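# Deliver lettered boxes to desks with matching nameplates

## Task

Each box has a letter printed on its top, and each desk in the office has a plate on its front edge showing a letter. Move every box onto the desk whose plate carries that box's letter. A box whose letter appears on no plate stays where it is. The box must rest on the desk by itself at the end, not be held there by the robot. The robot must not fall over or finish leaning, or the task fails.

## Robot and tools

ROBOT. A Hello Robot Stretch 4, about 1.6 m tall, with a single arm. It has an omni-wheel base (rim within 0.23 m of the base origin), a lift that slides up a mast, a telescoping arm that reaches forward, a three-joint wrist (yaw, pitch, roll) and a two-finger gripper. Cameras: head_camera, head_left_camera, head_right_camera, wrist_camera.

FRAMES. Base frame: origin on the floor below the base centre, x ahead, y to the left, z up. hand_pose is the point between the open fingertips (link pinch), reported in this frame; with all wrist joints at 0 its axes line up with the base frame's. The printed value may be a little off. Odometry frame: where the base frame was when the scene began. base_odometry counts wheel turns only, so slip looks like travel; heading runs -3.142 to 3.142, positive to the left.

execute_actions. Argument "actions": a list holding one action or none (empty list just reports state and images). Optional "cameras": list of camera names or "all"; omitted/null means all, [] means none; an unknown name rejects the call. An action may have:
- "base": exactly one key, a relative move from where the base last reported itself. translate_m: drive straight, metres, -2 to 2, forward positive. strafe_m: slide sideways, metres, -2 to 2, left positive. rotate_rad: spin in place, radians, -3.2 to 3.2, counter-clockwise (left) positive.
- "joints": absolute targets by name, each one number. lift_m 0 to 1.2 (m, height on the mast). arm_m 0 to 0.55 (m, extension). wrist_yaw_rad -1.134 to 4.276 (0 straight ahead, positive turns left, 3.14 tucked back; beyond 3.4 the arm may block it). wrist_pitch_rad -1.117 to 4.259 (0 level, 1.57 pointing down). wrist_roll_rad -1.117 to 4.259 (0 fingers level; positive turns clockwise as seen from behind). gripper_m -0.038 to 0.141 (fingertip gap in m; below 0 the tips squeeze each other). Done tolerances: lift and arm ±0.004, yaw and roll ±0.02, pitch ±0.05, gripper ±0.004. Targets past a joint range are clipped and reported; any other out-of-range or unknown key rejects the call with no motion.
- "pace": "slow", "default", "fast" or "max". Base top speeds 0.1/0.3/0.4/0.6 m/s and 1/2/3/4 rad/s; with the lift above 0.2 these shrink, down to 0.3 m/s and 1 rad/s at 1.2 m.
- "contact_limits": {"arm_m": value from 0 (gentlest) to 0.75 (firmest)}, default 0.5; how hard the arm may push before halting.
- Alone: {"end_of_arm": "enable_torque"} revives wrist or gripper motors that shut off.
All motions in an action begin together. A part left out of an action may still be driving toward its earlier target without the status showing it. No action runs past 15 s. To unfold the wrist at the start, lift_m 0.4 with wrist_yaw_rad 0 in one action works.

wait: {"seconds": 0 to 10}; commands nothing and returns state and images.
zoom_image: {"camera": name, "region": [x0, y0, x1, y1]} in pixels of that camera's most recent full image, top-left origin, at most 504 by 504. Useful for reading box letters and desk plates.
read_manual: returns only licence texts; no motion.
finished_scene: {"scene": number of the scene being ended}; irreversible, reports success, then the next task arrives. Ending a reply without a tool call ends everything.

RESULTS. base_status and joint_status tell how each motion ended: "done"; "off_target" (stopped short, may still push); "contact_stop_at_<key>" (met something; that part turns slack, so a lift may sag under load or wheels may roll); "limit_stop_at_<name>" (built-in limit); "limit_stop_at_tilt" (lean over 6 degrees; lift, arm and wheels go slack and refuse commands until it straightens); "limit_stop_at_own_body" (about to hit itself; moving away is allowed; likeliest when pitch is below -0.2 with roll below -0.4 or above 4); "torque_fault" (a wrist or gripper motor overloaded and went limp until enable_torque). After a stop, the remaining motion calls in the same reply are skipped. on_its_own lists what happened without being commanded; "held at" there is a target, not a position. lidar_m: 12 ranges in metres, 30-degree sectors, 1st straight ahead then counter-clockwise (4th left, 7th behind, 10th right); "-" is nothing seen or closer than 0.25 m; it sees tabletops but may miss glass, thin legs and things behind. wrist_depth_mm: a 7x7 grid from top-left of median depths, 100 to 2000 mm. turned_by_wheels vs turned_by_imu differing by over ~0.1 rad suggests a bump or slip, with heading error about their difference. base_tilt in degrees (forward, right positive) has a fixed bias up to ~1.5. motor_effort is percent of maximum, peak in brackets; wheel positive means turning right; a loaded level gripper shifts wrist_pitch effort away from 0.

GRIPPING. Command a gap smaller than the box; squeezing harder pulls it toward the wrist, opening pushes it out. gripper_m reading and "done" do not prove a hold; a firm grip usually shows in gripper effort. Fingertips pressed on a surface can jam: raise the lift.

AVOID. Carrying over 1 kg with arm_m above 0.2 while driving or turning, especially fast; sustained pushes or pulls, particularly high up or with a large contact limit; dropping, slamming or hard pushing; wheels climbing onto low objects. Objects may get brief outside nudges, and the robot keeps acting on its last command while you think. Shorter robot motion time is better.

Each tool is called after "Call:" as name([rows], argument=value, ...), one row to a line, values as JSON.

## Session

I'll start by looking at the current state.

Call:
execute_actions(actions=[])

Scene clock: 0.00 s.
base_odometry: x=+0.000 y=+0.000 heading=+0.000 (m, m, rad; odometry frame)
turned_by_wheels: +0.000 (rad since the last result)
turned_by_imu: +0.000 (rad since the last result)
base_tilt: forward=-0.4 right=+0.3 (deg)
lidar_m: 2.16 0.89 0.73 0.72 0.83 0.72 0.72 0.82 0.96 0.94 1.06 1.78
base_status: not commanded
joint_positions: lift_m=+0.298 arm_m=+0.000 wrist_yaw_rad=+3.185 wrist_pitch_rad=-0.002 wrist_roll_rad=+0.000 gripper_m=+0.057
joint_status: not commanded
motor_effort: lift_m=+19 arm_m=+0 wrist_yaw_rad=+2 wrist_pitch_rad=-5 wrist_roll_rad=-2 gripper_m=-2 wheel_0=+0 wheel_1=+0 wheel_2=+0 (%)
hand_pose: x=-0.1214 y=+0.0749 z=+0.4770 quat_wxyz=(-0.022, +0.001, +0.000, +1.000) (m; base frame)
wrist_depth_mm: - 114 134 1708 1537 1464 1397 / - 108 135 891 1537 831 809 / - 114 136 1160 1182 1397 976 / 141 138 210 1661 1499 1464 1397 / 220 1397 1808 1661 1576 1499 1397 / 220 1366 191 1618 194 1430 1160 / 220 1025 1078 106 1118 1025 1025
pictures: head_camera, head_left_camera, head_right_camera, wrist_camera
Images, in order (width x height): head_camera 420x560, head_left_camera 420x672, head_right_camera 420x672, wrist_camera 616x392.

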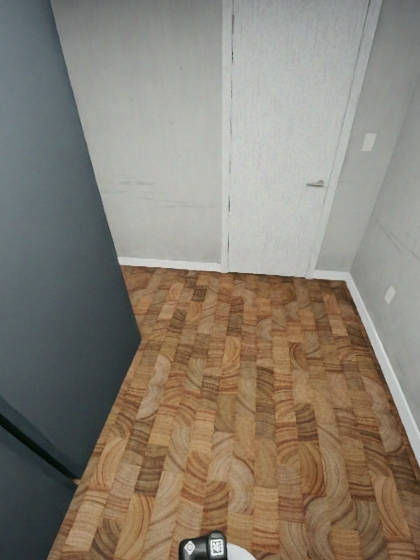

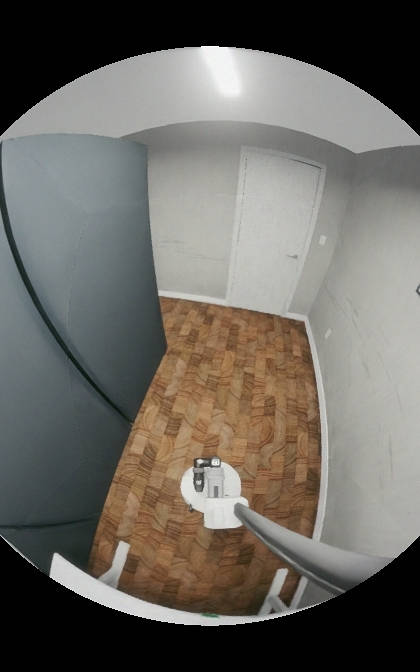

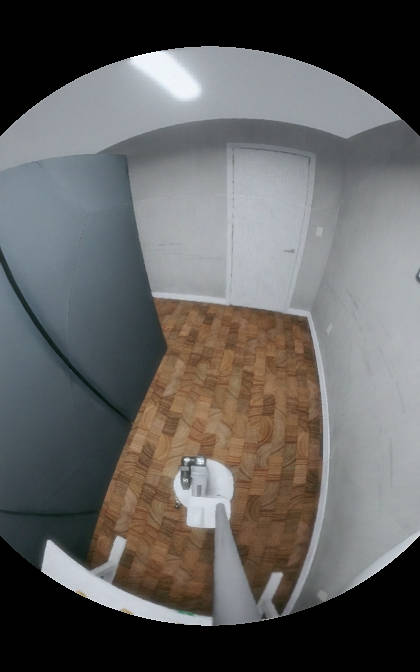

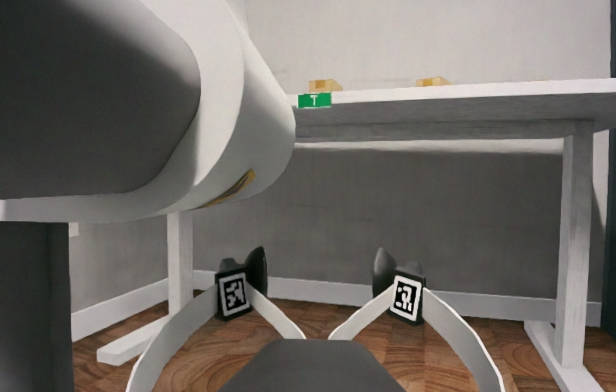

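Call:
execute_actions([
  {"base": {"rotate_rad": 3.14159}, "pace": "fast"},
])

Scene clock: 3.87 s.
base_odometry: x=+0.000 y=+0.000 heading=+3.142 (m, m, rad; odometry frame)
turned_by_wheels: +3.142 (rad since the last result)
turned_by_imu: +3.157 (rad since the last result)
base_tilt: forward=-0.4 right=+0.3 (deg)
lidar_m: 0.71 0.84 0.96 0.94 1.05 1.75 2.17 0.89 0.73 0.71 0.82 0.72
base_status: done
joint_positions: lift_m=+0.298 arm_m=+0.000 wrist_yaw_rad=+3.185 wrist_pitch_rad=-0.002 wrist_roll_rad=+0.000 gripper_m=+0.057
joint_status: not commanded
motor_effort: lift_m=+19(19) arm_m=+0(0) wrist_yaw_rad=+2(2) wrist_pitch_rad=-7(10) wrist_roll_rad=-2(2) gripper_m=-4(3) wheel_0=-1(5) wheel_1=+0(11) wheel_2=+1(10) (%)
hand_pose: x=-0.1213 y=+0.0749 z=+0.4770 quat_wxyz=(-0.022, +0.001, +0.000, +1.000) (m; base frame)
wrist_depth_mm: - 114 135 - - - 1983 / - 108 135 - - - 1983 / - 114 136 - - - - / 141 139 211 - - - - / 220 1182 - - - - - / 220 1229 192 1576 194 1618 1576 / 220 1042 1098 105 1118 1025 1138
pictures: head_camera, head_left_camera, head_right_camera, wrist_camera
Images, in order (width x height): head_camera 420x560, head_left_camera 420x672, head_right_camera 420x672, wrist_camera 616x392.

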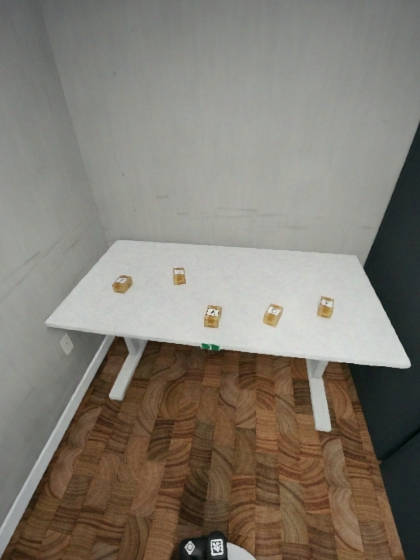

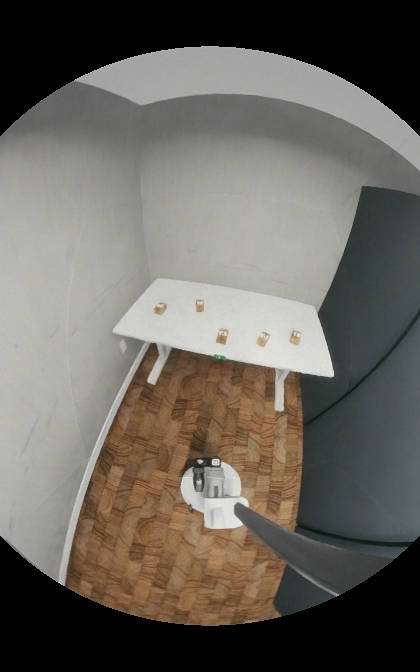

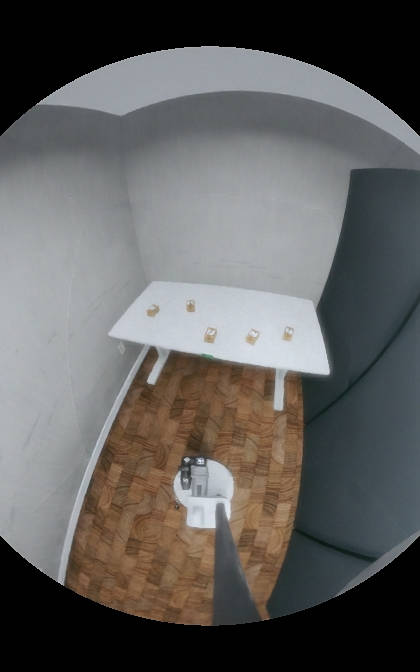

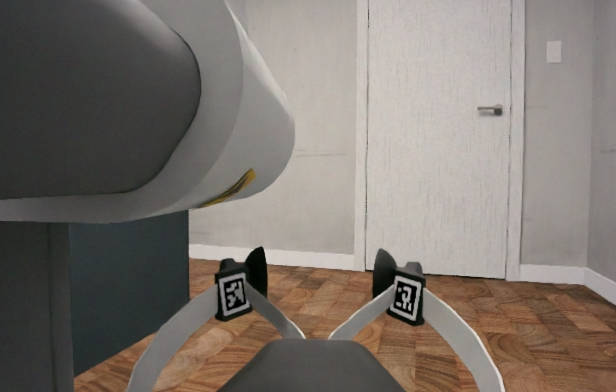

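Call:
zoom_image(camera="head_camera", region=[80, 240, 380, 370])

Region (80, 240, 380, 370) of head_camera's 420x560 image, scaled by 1.680, with more detail than that image has; it fills the top 218 rows of this view, and the rest is white.

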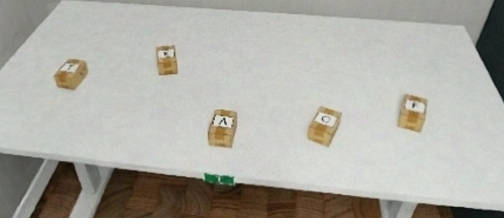

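Call:
zoom_image(camera="head_camera", region=[100, 255, 200, 305])

Call:
zoom_image(camera="head_camera", region=[250, 285, 350, 335])

Call:
zoom_image(camera="head_camera", region=[170, 295, 260, 360])

Region (100, 255, 200, 305) of head_camera's 420x560 image, scaled by 5.040, with more detail than that image has.

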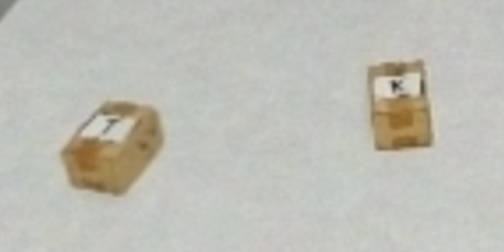

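Region (250, 285, 350, 335) of head_camera's 420x560 image, scaled by 5.040, with more detail than that image has.

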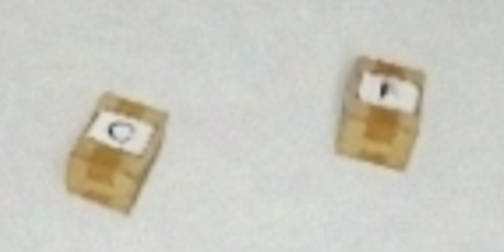

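Region (170, 295, 260, 360) of head_camera's 420x560 image, scaled by 5.600, with more detail than that image has.

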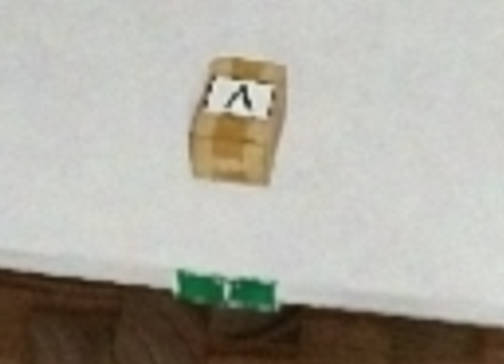

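Call:
execute_actions([
  {"base": {"rotate_rad": -1.67}, "pace": "fast"},
], cameras=["head_camera"])

Call:
execute_actions([
  {"base": {"strafe_m": -1.7}, "pace": "fast"},
])

Scene clock: 33.07 s.
base_odometry: x=+0.000 y=+0.000 heading=+1.472 (m, m, rad; odometry frame)
turned_by_wheels: -1.670 (rad since the last result)
turned_by_imu: -1.676 (rad since the last result)
base_tilt: forward=-0.4 right=+0.3 (deg)
lidar_m: 0.72 0.80 0.72 0.70 0.78 0.98 0.95 1.02 1.56 2.16 0.96 0.74
base_status: done
joint_positions: lift_m=+0.298 arm_m=+0.000 wrist_yaw_rad=+3.185 wrist_pitch_rad=-0.002 wrist_roll_rad=+0.000 gripper_m=+0.057
joint_status: not commanded
motor_effort: lift_m=+19(19) arm_m=-1(0) wrist_yaw_rad=+2(2) wrist_pitch_rad=-8(7) wrist_roll_rad=-2(2) gripper_m=-3(2) wheel_0=+1(6) wheel_1=+0(8) wheel_2=+0(8) (%)
hand_pose: x=-0.1213 y=+0.0749 z=+0.4770 quat_wxyz=(-0.022, +0.001, +0.000, +1.000) (m; base frame)
wrist_depth_mm: - 114 135 1060 1008 960 946 / - 108 135 1042 1042 976 960 / - 114 136 1060 1042 991 960 / 141 139 211 1098 1042 991 976 / 220 1182 1118 1098 1025 1008 960 / 220 1205 193 1078 195 1008 960 / 220 1025 1078 105 1042 976 976
pictures: head_camera
Images, in order (width x height): head_camera 420x560.

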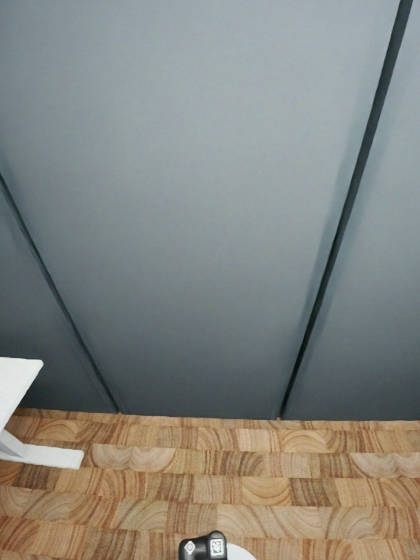

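Scene clock: 38.53 s.
base_odometry: x=+1.692 y=-0.168 heading=+1.472 (m, m, rad; odometry frame)
turned_by_wheels: +0.000 (rad since the last result)
turned_by_imu: -0.006 (rad since the last result)
base_tilt: forward=-0.4 right=+0.3 (deg)
lidar_m: 2.85 0.73 0.92 2.40 1.43 1.14 1.09 0.64 0.49 0.46 0.53 0.80
base_status: done
joint_positions: lift_m=+0.298 arm_m=+0.000 wrist_yaw_rad=+3.185 wrist_pitch_rad=-0.002 wrist_roll_rad=+0.000 gripper_m=+0.057
joint_status: not commanded
motor_effort: lift_m=+19(19) arm_m=+0(0) wrist_yaw_rad=+2(2) wrist_pitch_rad=-7(7) wrist_roll_rad=-2(2) gripper_m=-3(4) wheel_0=-1(8) wheel_1=+1(11) wheel_2=+1(2) (%)
hand_pose: x=-0.1213 y=+0.0749 z=+0.4770 quat_wxyz=(-0.022, +0.001, +0.000, +1.000) (m; base frame)
wrist_depth_mm: - 114 134 1205 1182 1138 1118 / - 108 135 1255 1182 1138 1098 / - 114 137 1229 1182 1160 1118 / 142 139 211 1229 1182 1138 1098 / 220 931 1281 1255 1205 1160 1118 / 220 931 192 1229 194 1160 1118 / 220 866 1098 106 1118 1042 1098
pictures: head_camera, head_left_camera, head_right_camera, wrist_camera
Images, in order (width x height): head_camera 420x560, head_left_camera 420x672, head_right_camera 420x672, wrist_camera 616x392.

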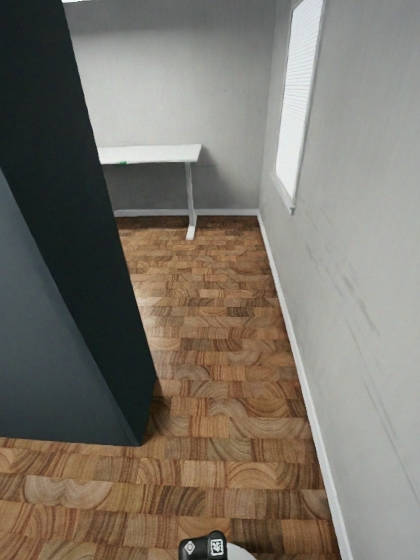

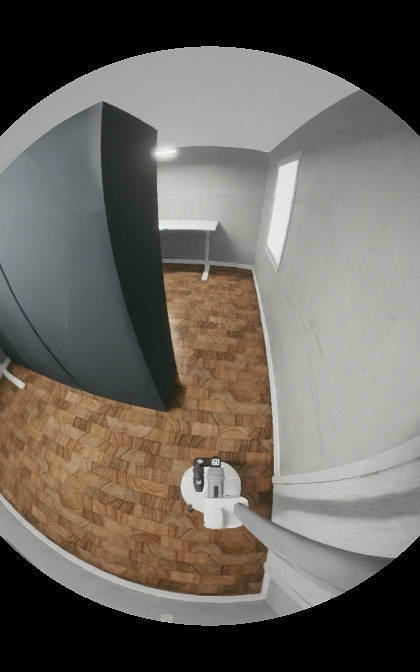

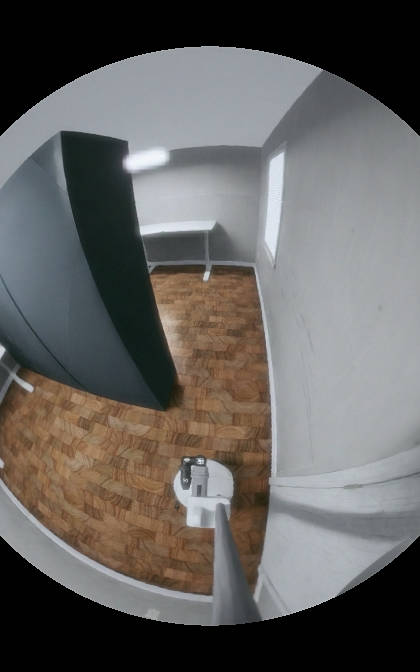

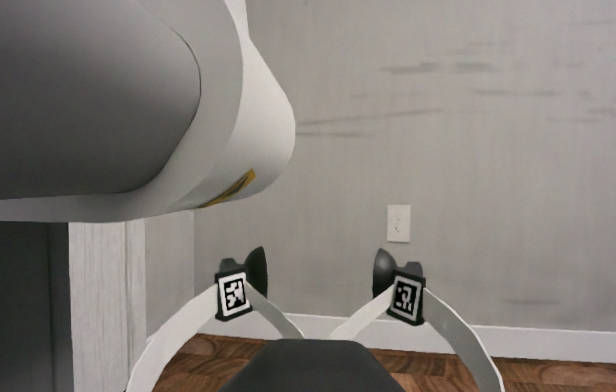

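Call:
execute_actions([
  {"base": {"rotate_rad": -0.06}, "pace": "fast"},
], cameras=[])

Call:
execute_actions([
  {"base": {"translate_m": 1.6}, "pace": "fast"},
])

Scene clock: 44.00 s.
base_odometry: x=+1.692 y=-0.168 heading=+1.412 (m, m, rad; odometry frame)
turned_by_wheels: -0.060 (rad since the last result)
turned_by_imu: -0.059 (rad since the last result)
base_tilt: forward=-0.5 right=+0.3 (deg)
lidar_m: 2.16 0.73 0.85 2.40 1.55 1.14 1.11 0.68 0.49 0.47 0.54 0.77
base_status: done
joint_positions: lift_m=+0.298 arm_m=+0.000 wrist_yaw_rad=+3.185 wrist_pitch_rad=-0.002 wrist_roll_rad=+0.000 gripper_m=+0.057
joint_status: not commanded
motor_effort: lift_m=+19(20) arm_m=+0(1) wrist_yaw_rad=+2(2) wrist_pitch_rad=-8(7) wrist_roll_rad=-2(2) gripper_m=-3(1) wheel_0=+2(3) wheel_1=+0(12) wheel_2=+0(5) (%)
hand_pose: x=-0.1213 y=+0.0749 z=+0.4770 quat_wxyz=(-0.022, +0.001, +0.000, +1.000) (m; base frame)
wrist_depth_mm: - 114 135 1229 1182 1182 1138 / - 108 135 1205 1205 1182 1138 / - 114 136 1205 1182 1205 1138 / 142 138 211 1229 1205 1182 1160 / 221 1078 1281 1255 1229 1160 1160 / 220 1060 192 1255 194 1160 1160 / 220 917 1098 106 1118 1042 1118
pictures: none
No camera images: the call's "cameras" was empty. Leave "cameras" out to get every camera's image.

Scene clock: 49.37 s.
base_odometry: x=+1.944 y=+1.412 heading=+1.412 (m, m, rad; odometry frame)
turned_by_wheels: +0.000 (rad since the last result)
turned_by_imu: -0.007 (rad since the last result)
base_tilt: forward=-0.4 right=+0.3 (deg)
lidar_m: 1.26 1.29 1.82 1.97 0.75 0.64 1.99 0.77 0.58 0.54 0.57 0.78
base_status: done
joint_positions: lift_m=+0.298 arm_m=+0.000 wrist_yaw_rad=+3.185 wrist_pitch_rad=-0.002 wrist_roll_rad=+0.000 gripper_m=+0.057
joint_status: not commanded
motor_effort: lift_m=+19(19) arm_m=+0(1) wrist_yaw_rad=+2(2) wrist_pitch_rad=-7(8) wrist_roll_rad=-2(2) gripper_m=-4(3) wheel_0=-1(6) wheel_1=-1(4) wheel_2=+0(11) (%)
hand_pose: x=-0.1213 y=+0.0749 z=+0.4770 quat_wxyz=(-0.022, +0.001, +0.000, +1.000) (m; base frame)
wrist_depth_mm: - 114 135 - - 866 627 / - 108 135 - - 866 627 / - 114 137 - - 878 831 / 141 139 211 - - 866 621 / 220 1182 1661 - - 854 1025 / 220 1118 193 1618 194 768 1008 / 220 991 1118 105 1118 715 891
pictures: head_camera, head_left_camera, head_right_camera, wrist_camera
Images, in order (width x height): head_camera 420x560, head_left_camera 420x672, head_right_camera 420x672, wrist_camera 616x392.

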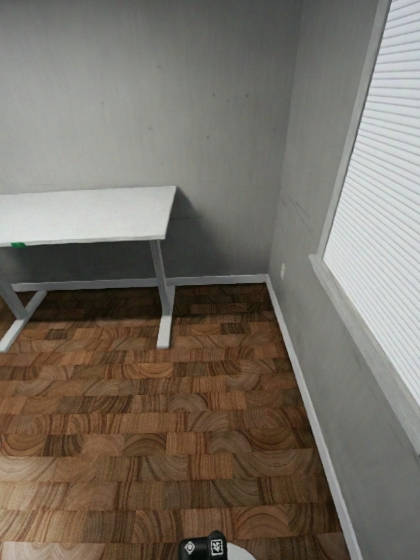

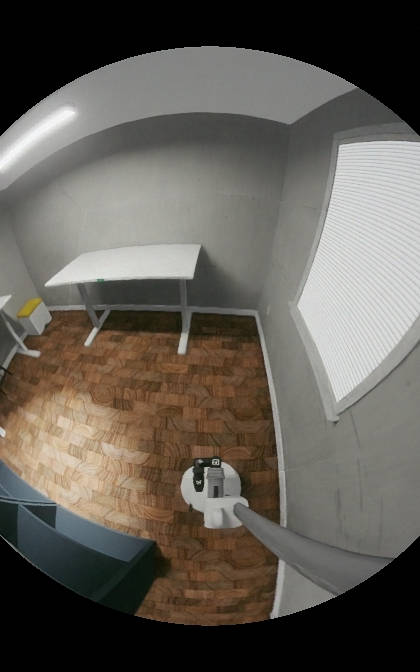

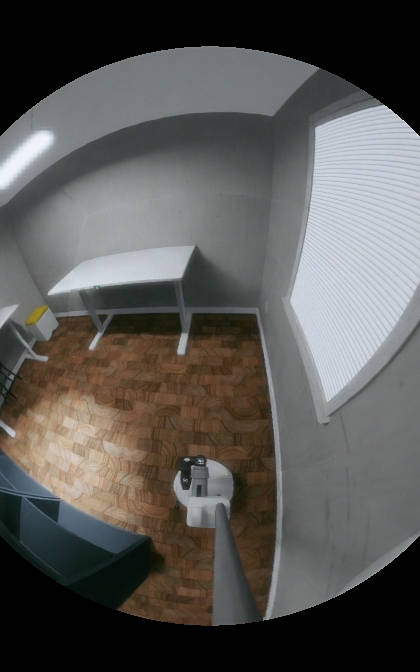

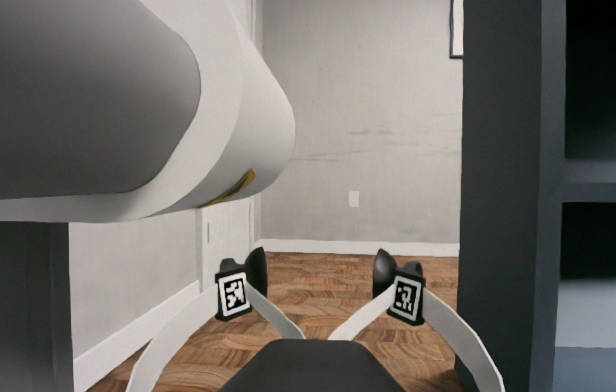

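Call:
execute_actions([
  {"base": {"rotate_rad": 1.1}, "pace": "fast"},
], cameras=["head_camera", "head_left_camera"])

Scene clock: 52.80 s.
base_odometry: x=+1.944 y=+1.412 heading=+2.512 (m, m, rad; odometry frame)
turned_by_wheels: +1.100 (rad since the last result)
turned_by_imu: +1.105 (rad since the last result)
base_tilt: forward=-0.4 right=+0.3 (deg)
lidar_m: 1.91 1.67 0.72 0.66 1.60 0.73 0.57 0.53 0.59 0.84 1.22 1.31
base_status: done
joint_positions: lift_m=+0.298 arm_m=+0.000 wrist_yaw_rad=+3.185 wrist_pitch_rad=-0.002 wrist_roll_rad=+0.000 gripper_m=+0.057
joint_status: not commanded
motor_effort: lift_m=+19(19) arm_m=+0(1) wrist_yaw_rad=+1(2) wrist_pitch_rad=-5(9) wrist_roll_rad=-2(2) gripper_m=-3(1) wheel_0=-2(8) wheel_1=+0(4) wheel_2=+0(7) (%)
hand_pose: x=-0.1213 y=+0.0749 z=+0.4770 quat_wxyz=(-0.022, +0.001, +0.000, +1.000) (m; base frame)
wrist_depth_mm: - 114 134 732 798 904 976 / - 108 135 741 809 904 976 / - 114 136 741 820 917 1008 / 141 139 211 750 820 891 1008 / 220 647 683 741 809 917 1025 / 220 640 193 759 194 931 1042 / 220 634 691 105 842 878 1025
pictures: head_camera, head_left_camera
Images, in order (width x height): head_camera 420x560, head_left_camera 420x672.

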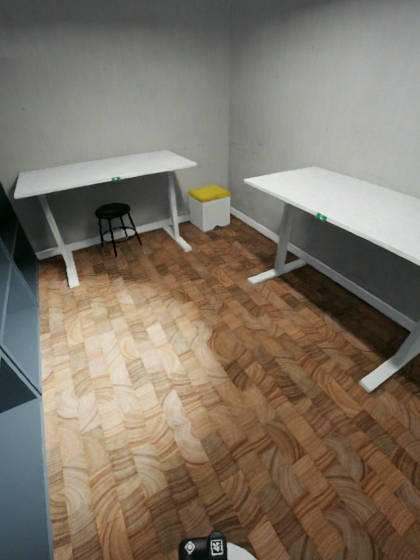

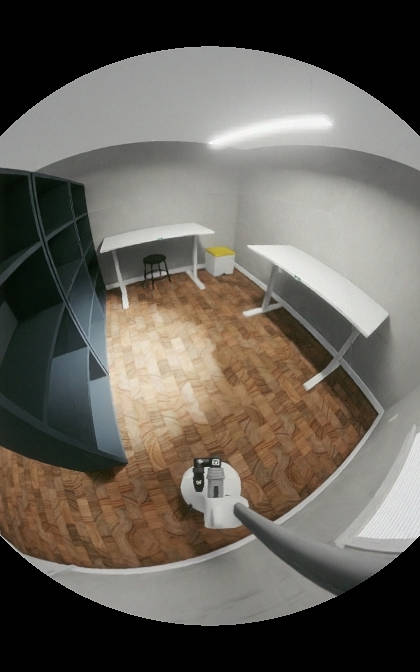

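Call:
zoom_image(camera="head_camera", region=[290, 195, 350, 235])

Call:
zoom_image(camera="head_camera", region=[90, 160, 140, 195])

Region (290, 195, 350, 235) of head_camera's 420x560 image, scaled by 8.400, with more detail than that image has.

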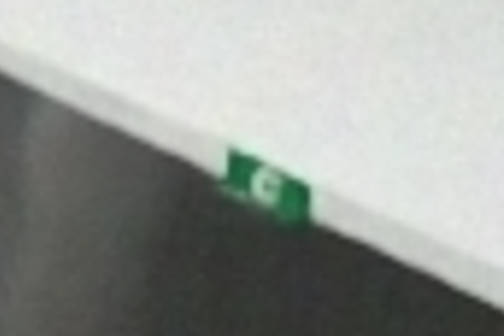

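Region (90, 160, 140, 195) of head_camera's 420x560 image, scaled by 10.080, with more detail than that image has; it fills the top 353 rows of this view, and the rest is white.

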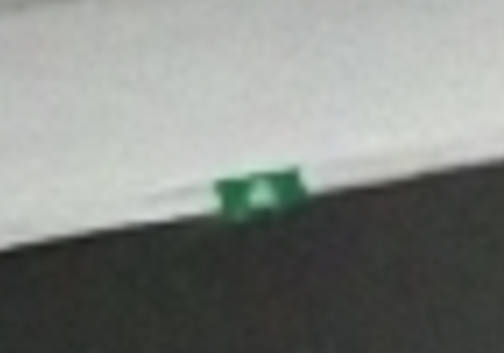

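Call:
execute_actions([
  {"joints": {"lift_m": 0.6, "wrist_yaw_rad": 0.0}, "pace": "fast"},
], cameras=["wrist_camera"])

Scene clock: 62.77 s.
base_odometry: x=+1.944 y=+1.412 heading=+2.512 (m, m, rad; odometry frame)
turned_by_wheels: +0.000 (rad since the last result)
turned_by_imu: +0.001 (rad since the last result)
base_tilt: forward=-0.4 right=+0.3 (deg)
lidar_m: 1.95 1.65 0.72 0.64 1.60 0.73 0.57 0.53 0.58 0.81 1.27 1.32
base_status: not commanded
joint_positions: lift_m=+0.600 arm_m=+0.000 wrist_yaw_rad=+0.000 wrist_pitch_rad=-0.002 wrist_roll_rad=+0.000 gripper_m=+0.057
joint_status: all done
motor_effort: lift_m=+21(21) arm_m=+0(0) wrist_yaw_rad=+1(4) wrist_pitch_rad=-6(6) wrist_roll_rad=-2(1) gripper_m=-3(3) wheel_0=-1(1) wheel_1=+0(0) wheel_2=-1(1) (%)
hand_pose: x=+0.4592 y=-0.0873 z=+0.7787 quat_wxyz=(+1.000, +0.000, -0.001, +0.000) (m; base frame)
wrist_depth_mm: - - - - - - 1756 / - - - - - - 1756 / - - - - - - 1366 / - - - - - - 1808 / - - - - - - 1808 / - - 193 - 195 - 1756 / 1618 1537 1661 106 1708 1661 1661
pictures: wrist_camera
Images, in order (width x height): wrist_camera 616x392.

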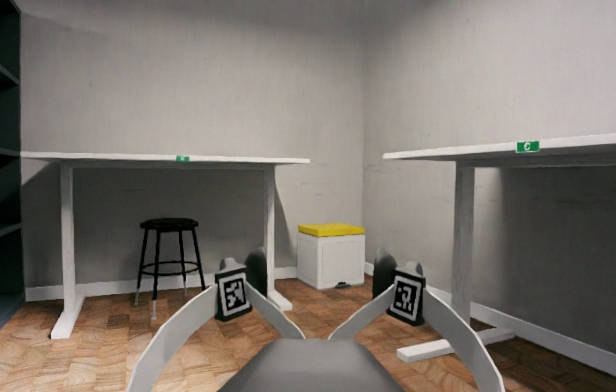

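Call:
zoom_image(camera="wrist_camera", region=[150, 140, 215, 175])

Call:
zoom_image(camera="wrist_camera", region=[490, 125, 570, 170])

Region (150, 140, 215, 175) of wrist_camera's 616x392 image, scaled by 7.754; it fills the top 271 rows of this view, and the rest is white.

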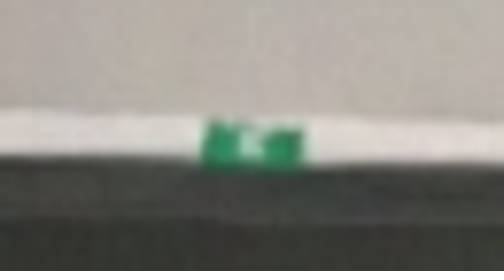

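Region (490, 125, 570, 170) of wrist_camera's 616x392 image, scaled by 6.300; it fills the top 284 rows of this view, and the rest is white.

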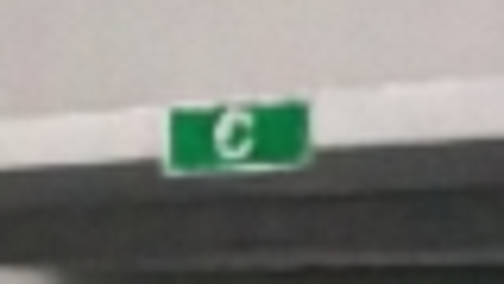

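Call:
execute_actions([
  {"base": {"rotate_rad": 0.48}, "joints": {"lift_m": 0.45, "wrist_pitch_rad": 1.57}, "pace": "fast"},
], cameras=["head_left_camera"])

Scene clock: 78.50 s.
base_odometry: x=+1.944 y=+1.412 heading=+2.992 (m, m, rad; odometry frame)
turned_by_wheels: +0.480 (rad since the last result)
turned_by_imu: +0.483 (rad since the last result)
base_tilt: forward=-0.4 right=+0.3 (deg)
lidar_m: 1.93 0.74 0.66 1.91 0.78 0.55 0.53 0.57 0.80 1.25 1.32 1.85
base_status: done
joint_positions: lift_m=+0.450 arm_m=+0.000 wrist_yaw_rad=+0.000 wrist_pitch_rad=+1.570 wrist_roll_rad=+0.000 gripper_m=+0.057
joint_status: all done
motor_effort: lift_m=+17(21) arm_m=+0(0) wrist_yaw_rad=+1(1) wrist_pitch_rad=+0(5) wrist_roll_rad=-2(2) gripper_m=-2(2) wheel_0=+0(5) wheel_1=+1(14) wheel_2=+1(8) (%)
hand_pose: x=+0.1710 y=-0.0874 z=+0.3399 quat_wxyz=(+0.708, +0.000, +0.707, +0.000) (m; base frame)
wrist_depth_mm: 564 559 559 544 549 539 539 / 569 564 554 554 549 539 539 / 569 569 559 554 554 544 539 / 574 574 559 559 559 549 544 / 580 364 355 351 549 559 544 / 574 359 193 353 194 549 549 / 366 362 362 106 353 554 554
pictures: head_left_camera
Images, in order (width x height): head_left_camera 420x672.

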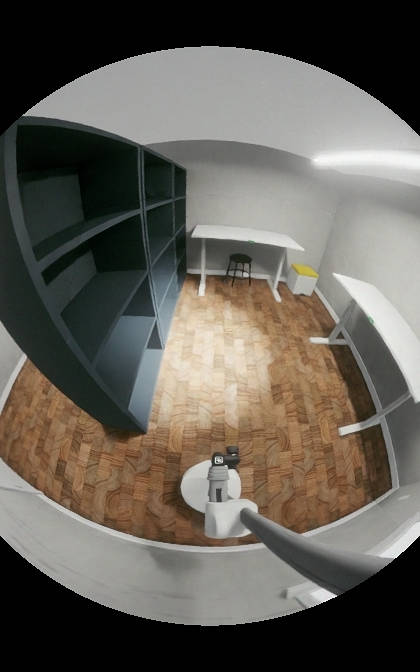

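Call:
execute_actions([
  {"base": {"strafe_m": 1.62}, "pace": "max"},
], cameras=["head_camera"])

Scene clock: 89.80 s.
base_odometry: x=+1.703 y=-0.190 heading=+2.992 (m, m, rad; odometry frame)
turned_by_wheels: +0.000 (rad since the last result)
turned_by_imu: +0.007 (rad since the last result)
base_tilt: forward=-0.4 right=+0.3 (deg)
lidar_m: 2.40 1.51 1.14 1.10 0.69 0.48 0.46 0.53 0.75 2.27 0.74 0.89
base_status: done
joint_positions: lift_m=+0.450 arm_m=+0.000 wrist_yaw_rad=+0.000 wrist_pitch_rad=+1.570 wrist_roll_rad=+0.000 gripper_m=+0.057
joint_status: not commanded
motor_effort: lift_m=+19(20) arm_m=+0(0) wrist_yaw_rad=+2(1) wrist_pitch_rad=-3(2) wrist_roll_rad=-2(2) gripper_m=-4(2) wheel_0=+0(13) wheel_1=-1(8) wheel_2=+1(1) (%)
hand_pose: x=+0.1709 y=-0.0874 z=+0.3397 quat_wxyz=(+0.707, +0.000, +0.707, +0.000) (m; base frame)
wrist_depth_mm: 569 559 549 549 544 544 535 / 569 559 564 554 549 544 539 / 569 569 559 559 554 549 539 / 585 574 564 559 554 544 549 / 580 362 353 351 554 549 544 / 591 359 193 351 195 559 554 / 366 359 359 106 355 559 554
pictures: head_camera
Images, in order (width x height): head_camera 420x560.

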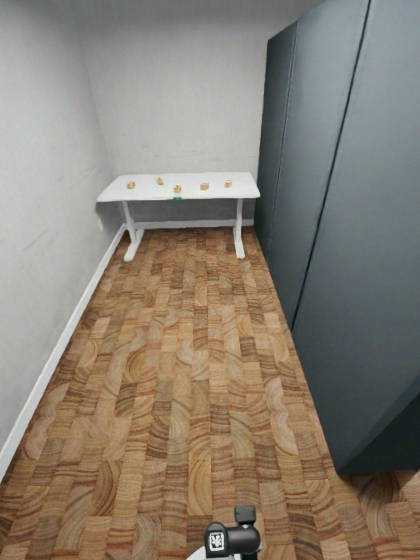

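Call:
execute_actions([
  {"base": {"translate_m": 1.95}, "joints": {"lift_m": 1.05, "gripper_m": 0.12}, "pace": "max"},
], cameras=["head_camera", "wrist_camera"])

Scene clock: 98.73 s.
base_odometry: x=-0.225 y=+0.101 heading=+2.992 (m, m, rad; odometry frame)
turned_by_wheels: +0.000 (rad since the last result)
turned_by_imu: -0.008 (rad since the last result)
base_tilt: forward=-0.4 right=+0.3 (deg)
lidar_m: 0.46 0.48 0.71 1.02 1.06 1.53 2.42 0.91 0.67 0.61 0.67 0.49
base_status: done
joint_positions: lift_m=+1.050 arm_m=+0.000 wrist_yaw_rad=+0.000 wrist_pitch_rad=+1.570 wrist_roll_rad=+0.000 gripper_m=+0.120
joint_status: all done
motor_effort: lift_m=+21(29) arm_m=+0(1) wrist_yaw_rad=+2(2) wrist_pitch_rad=-3(2) wrist_roll_rad=-2(2) gripper_m=+0(3) wheel_0=-1(5) wheel_1=+0(5) wheel_2=-1(14) (%)
hand_pose: x=+0.1709 y=-0.0874 z=+0.9396 quat_wxyz=(+0.707, +0.000, +0.707, +0.000) (m; base frame)
wrist_depth_mm: 1160 1138 1138 1138 1118 1098 946 / 1182 1138 1138 1138 1118 1098 946 / 1160 1160 1138 1138 1118 1118 960 / 1182 1160 1160 960 1098 1138 946 / 1182 1160 960 960 1138 1138 946 / 1229 1182 946 946 1160 1078 917 / 1205 1182 1160 106 1160 1138 904
pictures: head_camera, wrist_camera
Images, in order (width x height): head_camera 420x560, wrist_camera 616x392.

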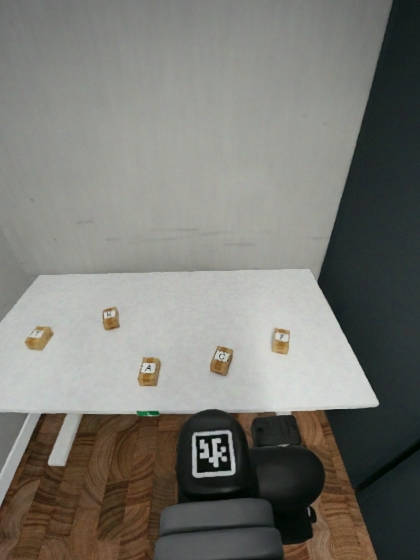

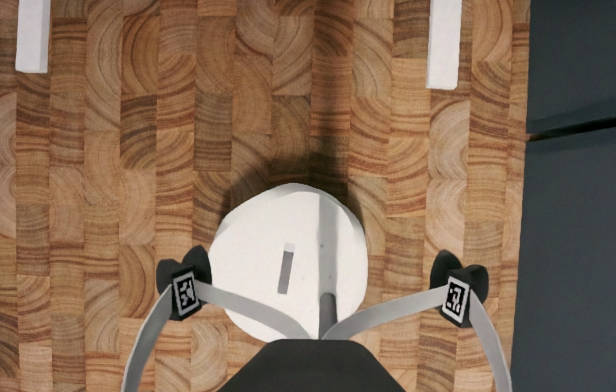

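Call:
zoom_image(camera="head_camera", region=[190, 310, 310, 390])

Call:
zoom_image(camera="head_camera", region=[10, 295, 170, 395])

Region (190, 310, 310, 390) of head_camera's 420x560 image, scaled by 4.200, with more detail than that image has.

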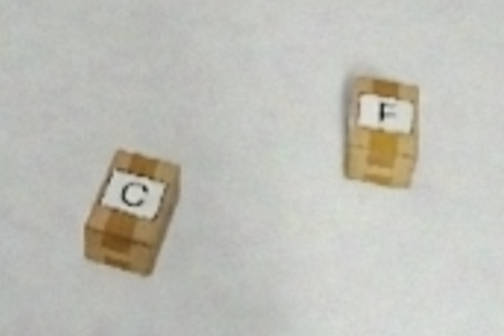

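Region (10, 295, 170, 395) of head_camera's 420x560 image, scaled by 3.150, with more detail than that image has; it fills the top 315 rows of this view, and the rest is white.

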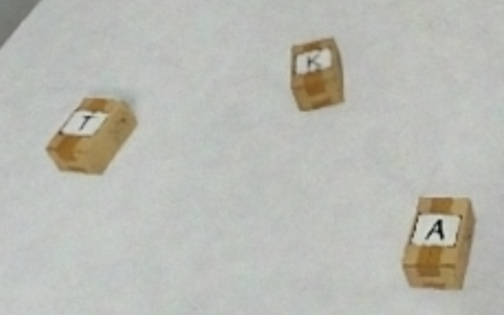

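Call:
execute_actions([
  {"base": {"strafe_m": 0.044}, "joints": {"arm_m": 0.44, "wrist_roll_rad": 0.3}, "pace": "fast"},
], cameras=["head_camera", "wrist_camera"])

Scene clock: 114.80 s.
base_odometry: x=-0.232 y=+0.057 heading=+2.992 (m, m, rad; odometry frame)
turned_by_wheels: +0.000 (rad since the last result)
turned_by_imu: +0.001 (rad since the last result)
base_tilt: forward=-0.4 right=+0.3 (deg)
lidar_m: 0.46 0.49 0.73 0.99 1.05 1.45 2.41 1.00 0.70 0.68 0.65 0.46
base_status: done
joint_positions: lift_m=+1.050 arm_m=+0.438 wrist_yaw_rad=+0.000 wrist_pitch_rad=+1.570 wrist_roll_rad=+0.300 gripper_m=+0.120
joint_status: all done
motor_effort: lift_m=+21(21) arm_m=+8(8) wrist_yaw_rad=+1(2) wrist_pitch_rad=-1(1) wrist_roll_rad=-1(3) gripper_m=+0(0) wheel_0=+0(5) wheel_1=-2(6) wheel_2=-1(0) (%)
hand_pose: x=+0.6097 y=-0.0874 z=+0.9396 quat_wxyz=(+0.700, +0.106, +0.699, -0.105) (m; base frame)
wrist_depth_mm: 449 439 436 430 424 418 373 / 445 442 436 433 430 427 392 / 449 445 442 439 433 427 427 / 452 449 442 387 439 433 427 / 459 445 445 442 439 436 430 / 459 407 449 442 439 433 1138 / 462 455 449 106 1118 1160 1160
pictures: head_camera, wrist_camera
Images, in order (width x height): head_camera 420x560, wrist_camera 616x392.

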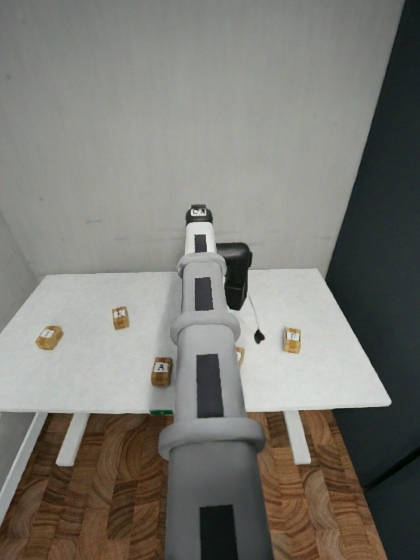

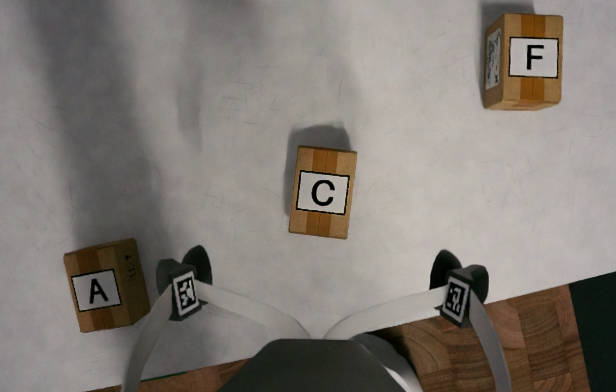

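Call:
execute_actions([
  {"base": {"strafe_m": -0.018}, "joints": {"arm_m": 0.486, "wrist_roll_rad": 0.4, "lift_m": 0.95, "gripper_m": 0.13}, "pace": "fast"},
], cameras=["wrist_camera"])

Scene clock: 130.03 s.
base_odometry: x=-0.229 y=+0.075 heading=+2.991 (m, m, rad; odometry frame)
turned_by_wheels: +0.000 (rad since the last result)
turned_by_imu: +0.001 (rad since the last result)
base_tilt: forward=-0.4 right=+0.3 (deg)
lidar_m: 0.46 0.51 0.70 1.00 1.06 1.49 2.42 0.95 0.70 0.66 0.66 0.48
base_status: done
joint_positions: lift_m=+0.950 arm_m=+0.484 wrist_yaw_rad=+0.000 wrist_pitch_rad=+1.570 wrist_roll_rad=+0.400 gripper_m=+0.130
joint_status: all done
motor_effort: lift_m=+17(24) arm_m=+8(10) wrist_yaw_rad=+1(2) wrist_pitch_rad=-2(1) wrist_roll_rad=-1(1) gripper_m=+0(3) wheel_0=-1(5) wheel_1=-1(6) wheel_2=+0(1) (%)
hand_pose: x=+0.6556 y=-0.0874 z=+0.8399 quat_wxyz=(+0.693, +0.140, +0.693, -0.140) (m; base frame)
wrist_depth_mm: 345 340 338 336 330 327 277 / 347 342 342 336 334 330 281 / 349 343 342 336 336 332 330 / 349 345 342 338 340 334 330 / 353 351 347 291 340 336 334 / 353 351 347 294 342 210 336 / 320 355 355 106 343 343 338
pictures: wrist_camera
Images, in order (width x height): wrist_camera 616x392.

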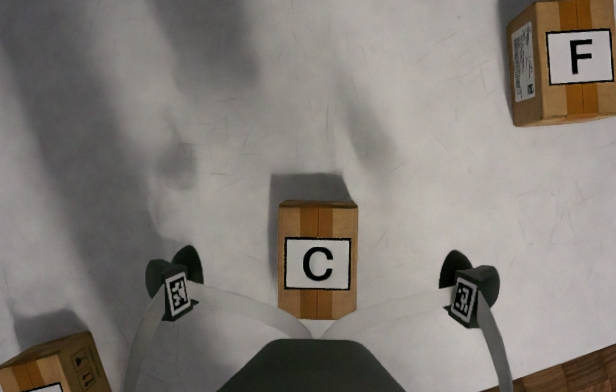

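Call:
execute_actions([
  {"joints": {"arm_m": 0.476, "lift_m": 0.87}},
], cameras=["wrist_camera"])

Scene clock: 134.03 s.
base_odometry: x=-0.229 y=+0.075 heading=+2.991 (m, m, rad; odometry frame)
turned_by_wheels: +0.000 (rad since the last result)
turned_by_imu: +0.001 (rad since the last result)
base_tilt: forward=-0.4 right=+0.3 (deg)
lidar_m: 0.47 0.51 0.69 1.00 1.07 1.46 2.42 0.96 0.70 0.66 0.64 0.48
base_status: not commanded
joint_positions: lift_m=+0.870 arm_m=+0.478 wrist_yaw_rad=+0.000 wrist_pitch_rad=+1.570 wrist_roll_rad=+0.400 gripper_m=+0.130
joint_status: all done
motor_effort: lift_m=+17(20) arm_m=-9(9) wrist_yaw_rad=+2(2) wrist_pitch_rad=-2(2) wrist_roll_rad=-1(1) gripper_m=-1(1) wheel_0=-1(1) wheel_1=-1(1) wheel_2=+0(0) (%)
hand_pose: x=+0.6487 y=-0.0874 z=+0.7599 quat_wxyz=(+0.693, +0.140, +0.693, -0.140) (m; base frame)
wrist_depth_mm: 264 259 259 256 254 252 249 / 266 263 259 258 255 251 251 / 267 264 262 259 256 255 253 / 268 267 264 260 257 256 253 / 272 267 265 212 259 257 255 / 271 270 265 213 259 209 257 / 274 271 270 105 264 262 259
pictures: wrist_camera
Images, in order (width x height): wrist_camera 616x392.

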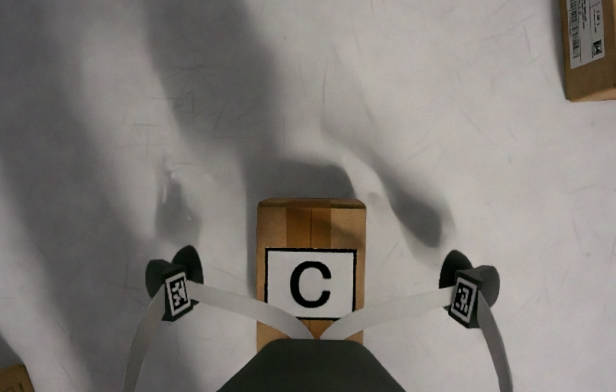

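Call:
execute_actions([
  {"joints": {"lift_m": 0.861, "gripper_m": 0.02}},
], cameras=["wrist_camera"])

Scene clock: 139.33 s.
base_odometry: x=-0.229 y=+0.075 heading=+2.991 (m, m, rad; odometry frame)
turned_by_wheels: +0.000 (rad since the last result)
turned_by_imu: +0.001 (rad since the last result)
base_tilt: forward=-0.4 right=+0.3 (deg)
lidar_m: 0.45 0.50 0.71 1.00 1.07 1.48 2.41 0.94 0.69 0.65 0.66 0.48
base_status: not commanded
joint_positions: lift_m=+0.861 arm_m=+0.478 wrist_yaw_rad=+0.000 wrist_pitch_rad=+1.570 wrist_roll_rad=+0.400 gripper_m=+0.020
joint_status: all done
motor_effort: lift_m=+17(13) arm_m=-9(9) wrist_yaw_rad=+1(1) wrist_pitch_rad=-2(0) wrist_roll_rad=-1(1) gripper_m=-18(18) wheel_0=-1(1) wheel_1=-1(1) wheel_2=+0(0) (%)
hand_pose: x=+0.6487 y=-0.0874 z=+0.7509 quat_wxyz=(+0.693, +0.140, +0.693, -0.140) (m; base frame)
wrist_depth_mm: 253 251 250 247 243 242 240 / 255 253 252 248 247 243 242 / 256 255 253 251 247 245 244 / 258 256 255 251 250 248 246 / 260 257 255 191 249 248 249 / 263 260 189 192 190 250 248 / 265 262 259 105 254 253 251
pictures: wrist_camera
Images, in order (width x height): wrist_camera 616x392.

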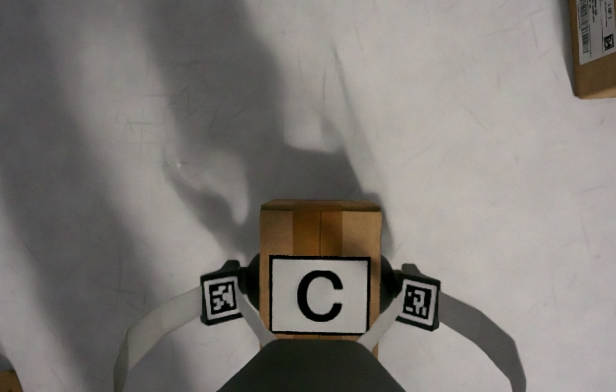

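Call:
execute_actions([
  {"base": {"translate_m": -2.0}, "joints": {"lift_m": 0.92, "arm_m": 0.0, "wrist_roll_rad": 0.0}, "pace": "fast"},
], cameras=["head_right_camera", "wrist_camera"])

Scene clock: 159.77 s.
base_odometry: x=+1.748 y=-0.225 heading=+2.991 (m, m, rad; odometry frame)
turned_by_wheels: +0.000 (rad since the last result)
turned_by_imu: +0.012 (rad since the last result)
base_tilt: forward=-0.5 right=+0.3 (deg)
lidar_m: 2.45 1.45 1.11 1.07 0.60 0.44 0.39 0.47 0.70 2.01 0.79 0.93
base_status: done
joint_positions: lift_m=+0.920 arm_m=+0.002 wrist_yaw_rad=+0.000 wrist_pitch_rad=+1.570 wrist_roll_rad=+0.000 gripper_m=+0.020
joint_status: all done
motor_effort: lift_m=+21(26) arm_m=-9(7) wrist_yaw_rad=+2(0) wrist_pitch_rad=-3(1) wrist_roll_rad=-2(8) gripper_m=-19(17) wheel_0=+1(5) wheel_1=+0(8) wheel_2=+0(11) (%)
hand_pose: x=+0.1726 y=-0.0874 z=+0.8095 quat_wxyz=(+0.707, +0.000, +0.707, +0.000) (m; base frame)
wrist_depth_mm: 1042 1025 1008 991 991 976 917 / 1042 1025 1025 1008 991 991 976 / 1042 1025 1042 1025 991 991 991 / 1078 1025 1060 842 1008 991 976 / 1060 1060 820 191 1008 1008 1008 / 1098 1060 190 192 190 1008 1008 / 1060 1060 1060 105 1025 1025 1025
pictures: head_right_camera, wrist_camera
Images, in order (width x height): head_right_camera 420x672, wrist_camera 616x392.

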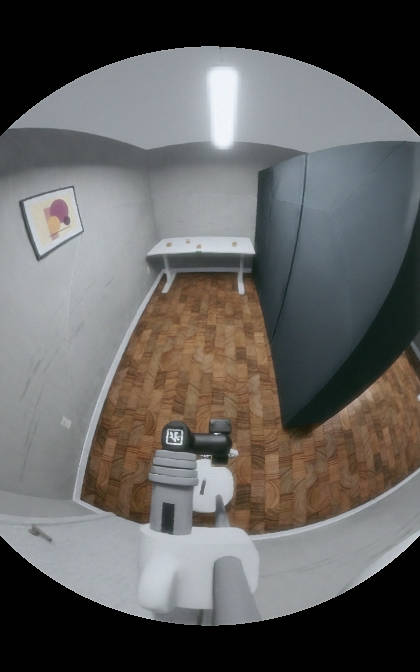

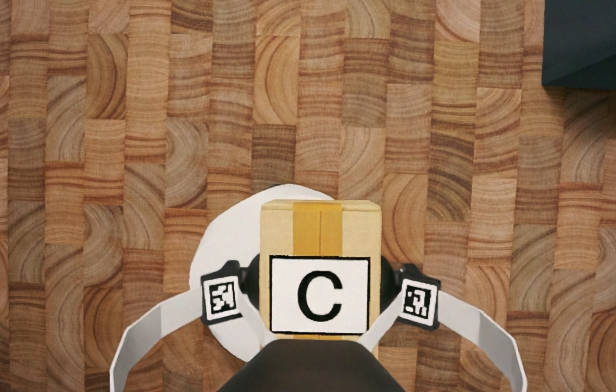

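Call:
execute_actions([
  {"base": {"strafe_m": -2.0}, "pace": "fast"},
], cameras=["head_camera", "head_right_camera"])

Scene clock: 167.63 s.
base_odometry: x=+2.047 y=+1.753 heading=+2.991 (m, m, rad; odometry frame)
turned_by_wheels: +0.000 (rad since the last result)
turned_by_imu: -0.005 (rad since the last result)
base_tilt: forward=-0.4 right=+0.3 (deg)
lidar_m: 2.40 1.23 0.97 1.85 0.71 0.53 0.46 0.51 0.72 0.94 0.91 1.29
base_status: done
joint_positions: lift_m=+0.920 arm_m=+0.002 wrist_yaw_rad=+0.000 wrist_pitch_rad=+1.570 wrist_roll_rad=+0.000 gripper_m=+0.020
joint_status: not commanded
motor_effort: lift_m=+21(21) arm_m=-9(9) wrist_yaw_rad=+2(1) wrist_pitch_rad=-2(1) wrist_roll_rad=-2(2) gripper_m=-19(18) wheel_0=+0(10) wheel_1=+1(10) wheel_2=+0(0) (%)
hand_pose: x=+0.1726 y=-0.0874 z=+0.8096 quat_wxyz=(+0.707, +0.000, +0.707, +0.000) (m; base frame)
wrist_depth_mm: 1025 1025 1008 1025 1008 960 976 / 1042 1025 1025 1008 1008 991 976 / 1078 1025 1025 1025 1008 991 976 / 1060 1025 1060 831 1042 991 991 / 1060 1060 831 191 1008 991 1008 / 1098 1025 189 193 190 1008 1008 / 1060 1060 1042 105 1042 1025 1008
pictures: head_camera, head_right_camera
Images, in order (width x height): head_camera 420x560, head_right_camera 420x672.

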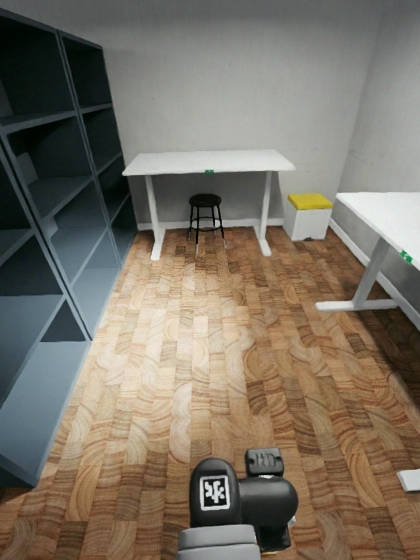

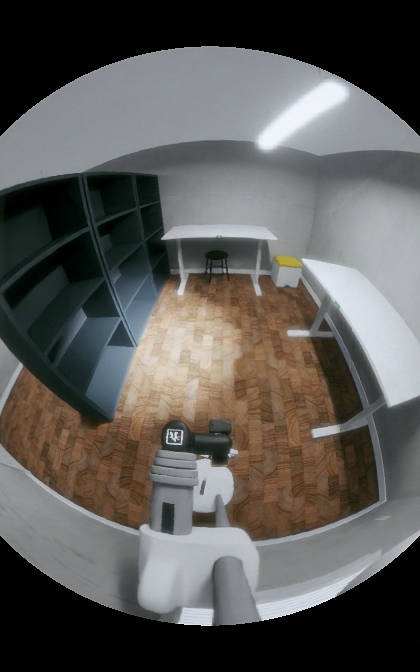

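Call:
zoom_image(camera="head_camera", region=[190, 160, 230, 185])

Region (190, 160, 230, 185) of head_camera's 420x560 image, scaled by 12.600, with more detail than that image has; it fills the top 315 rows of this view, and the rest is white.

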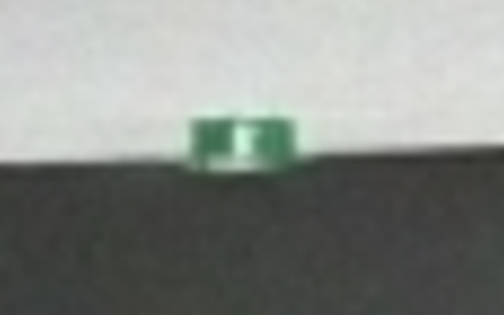

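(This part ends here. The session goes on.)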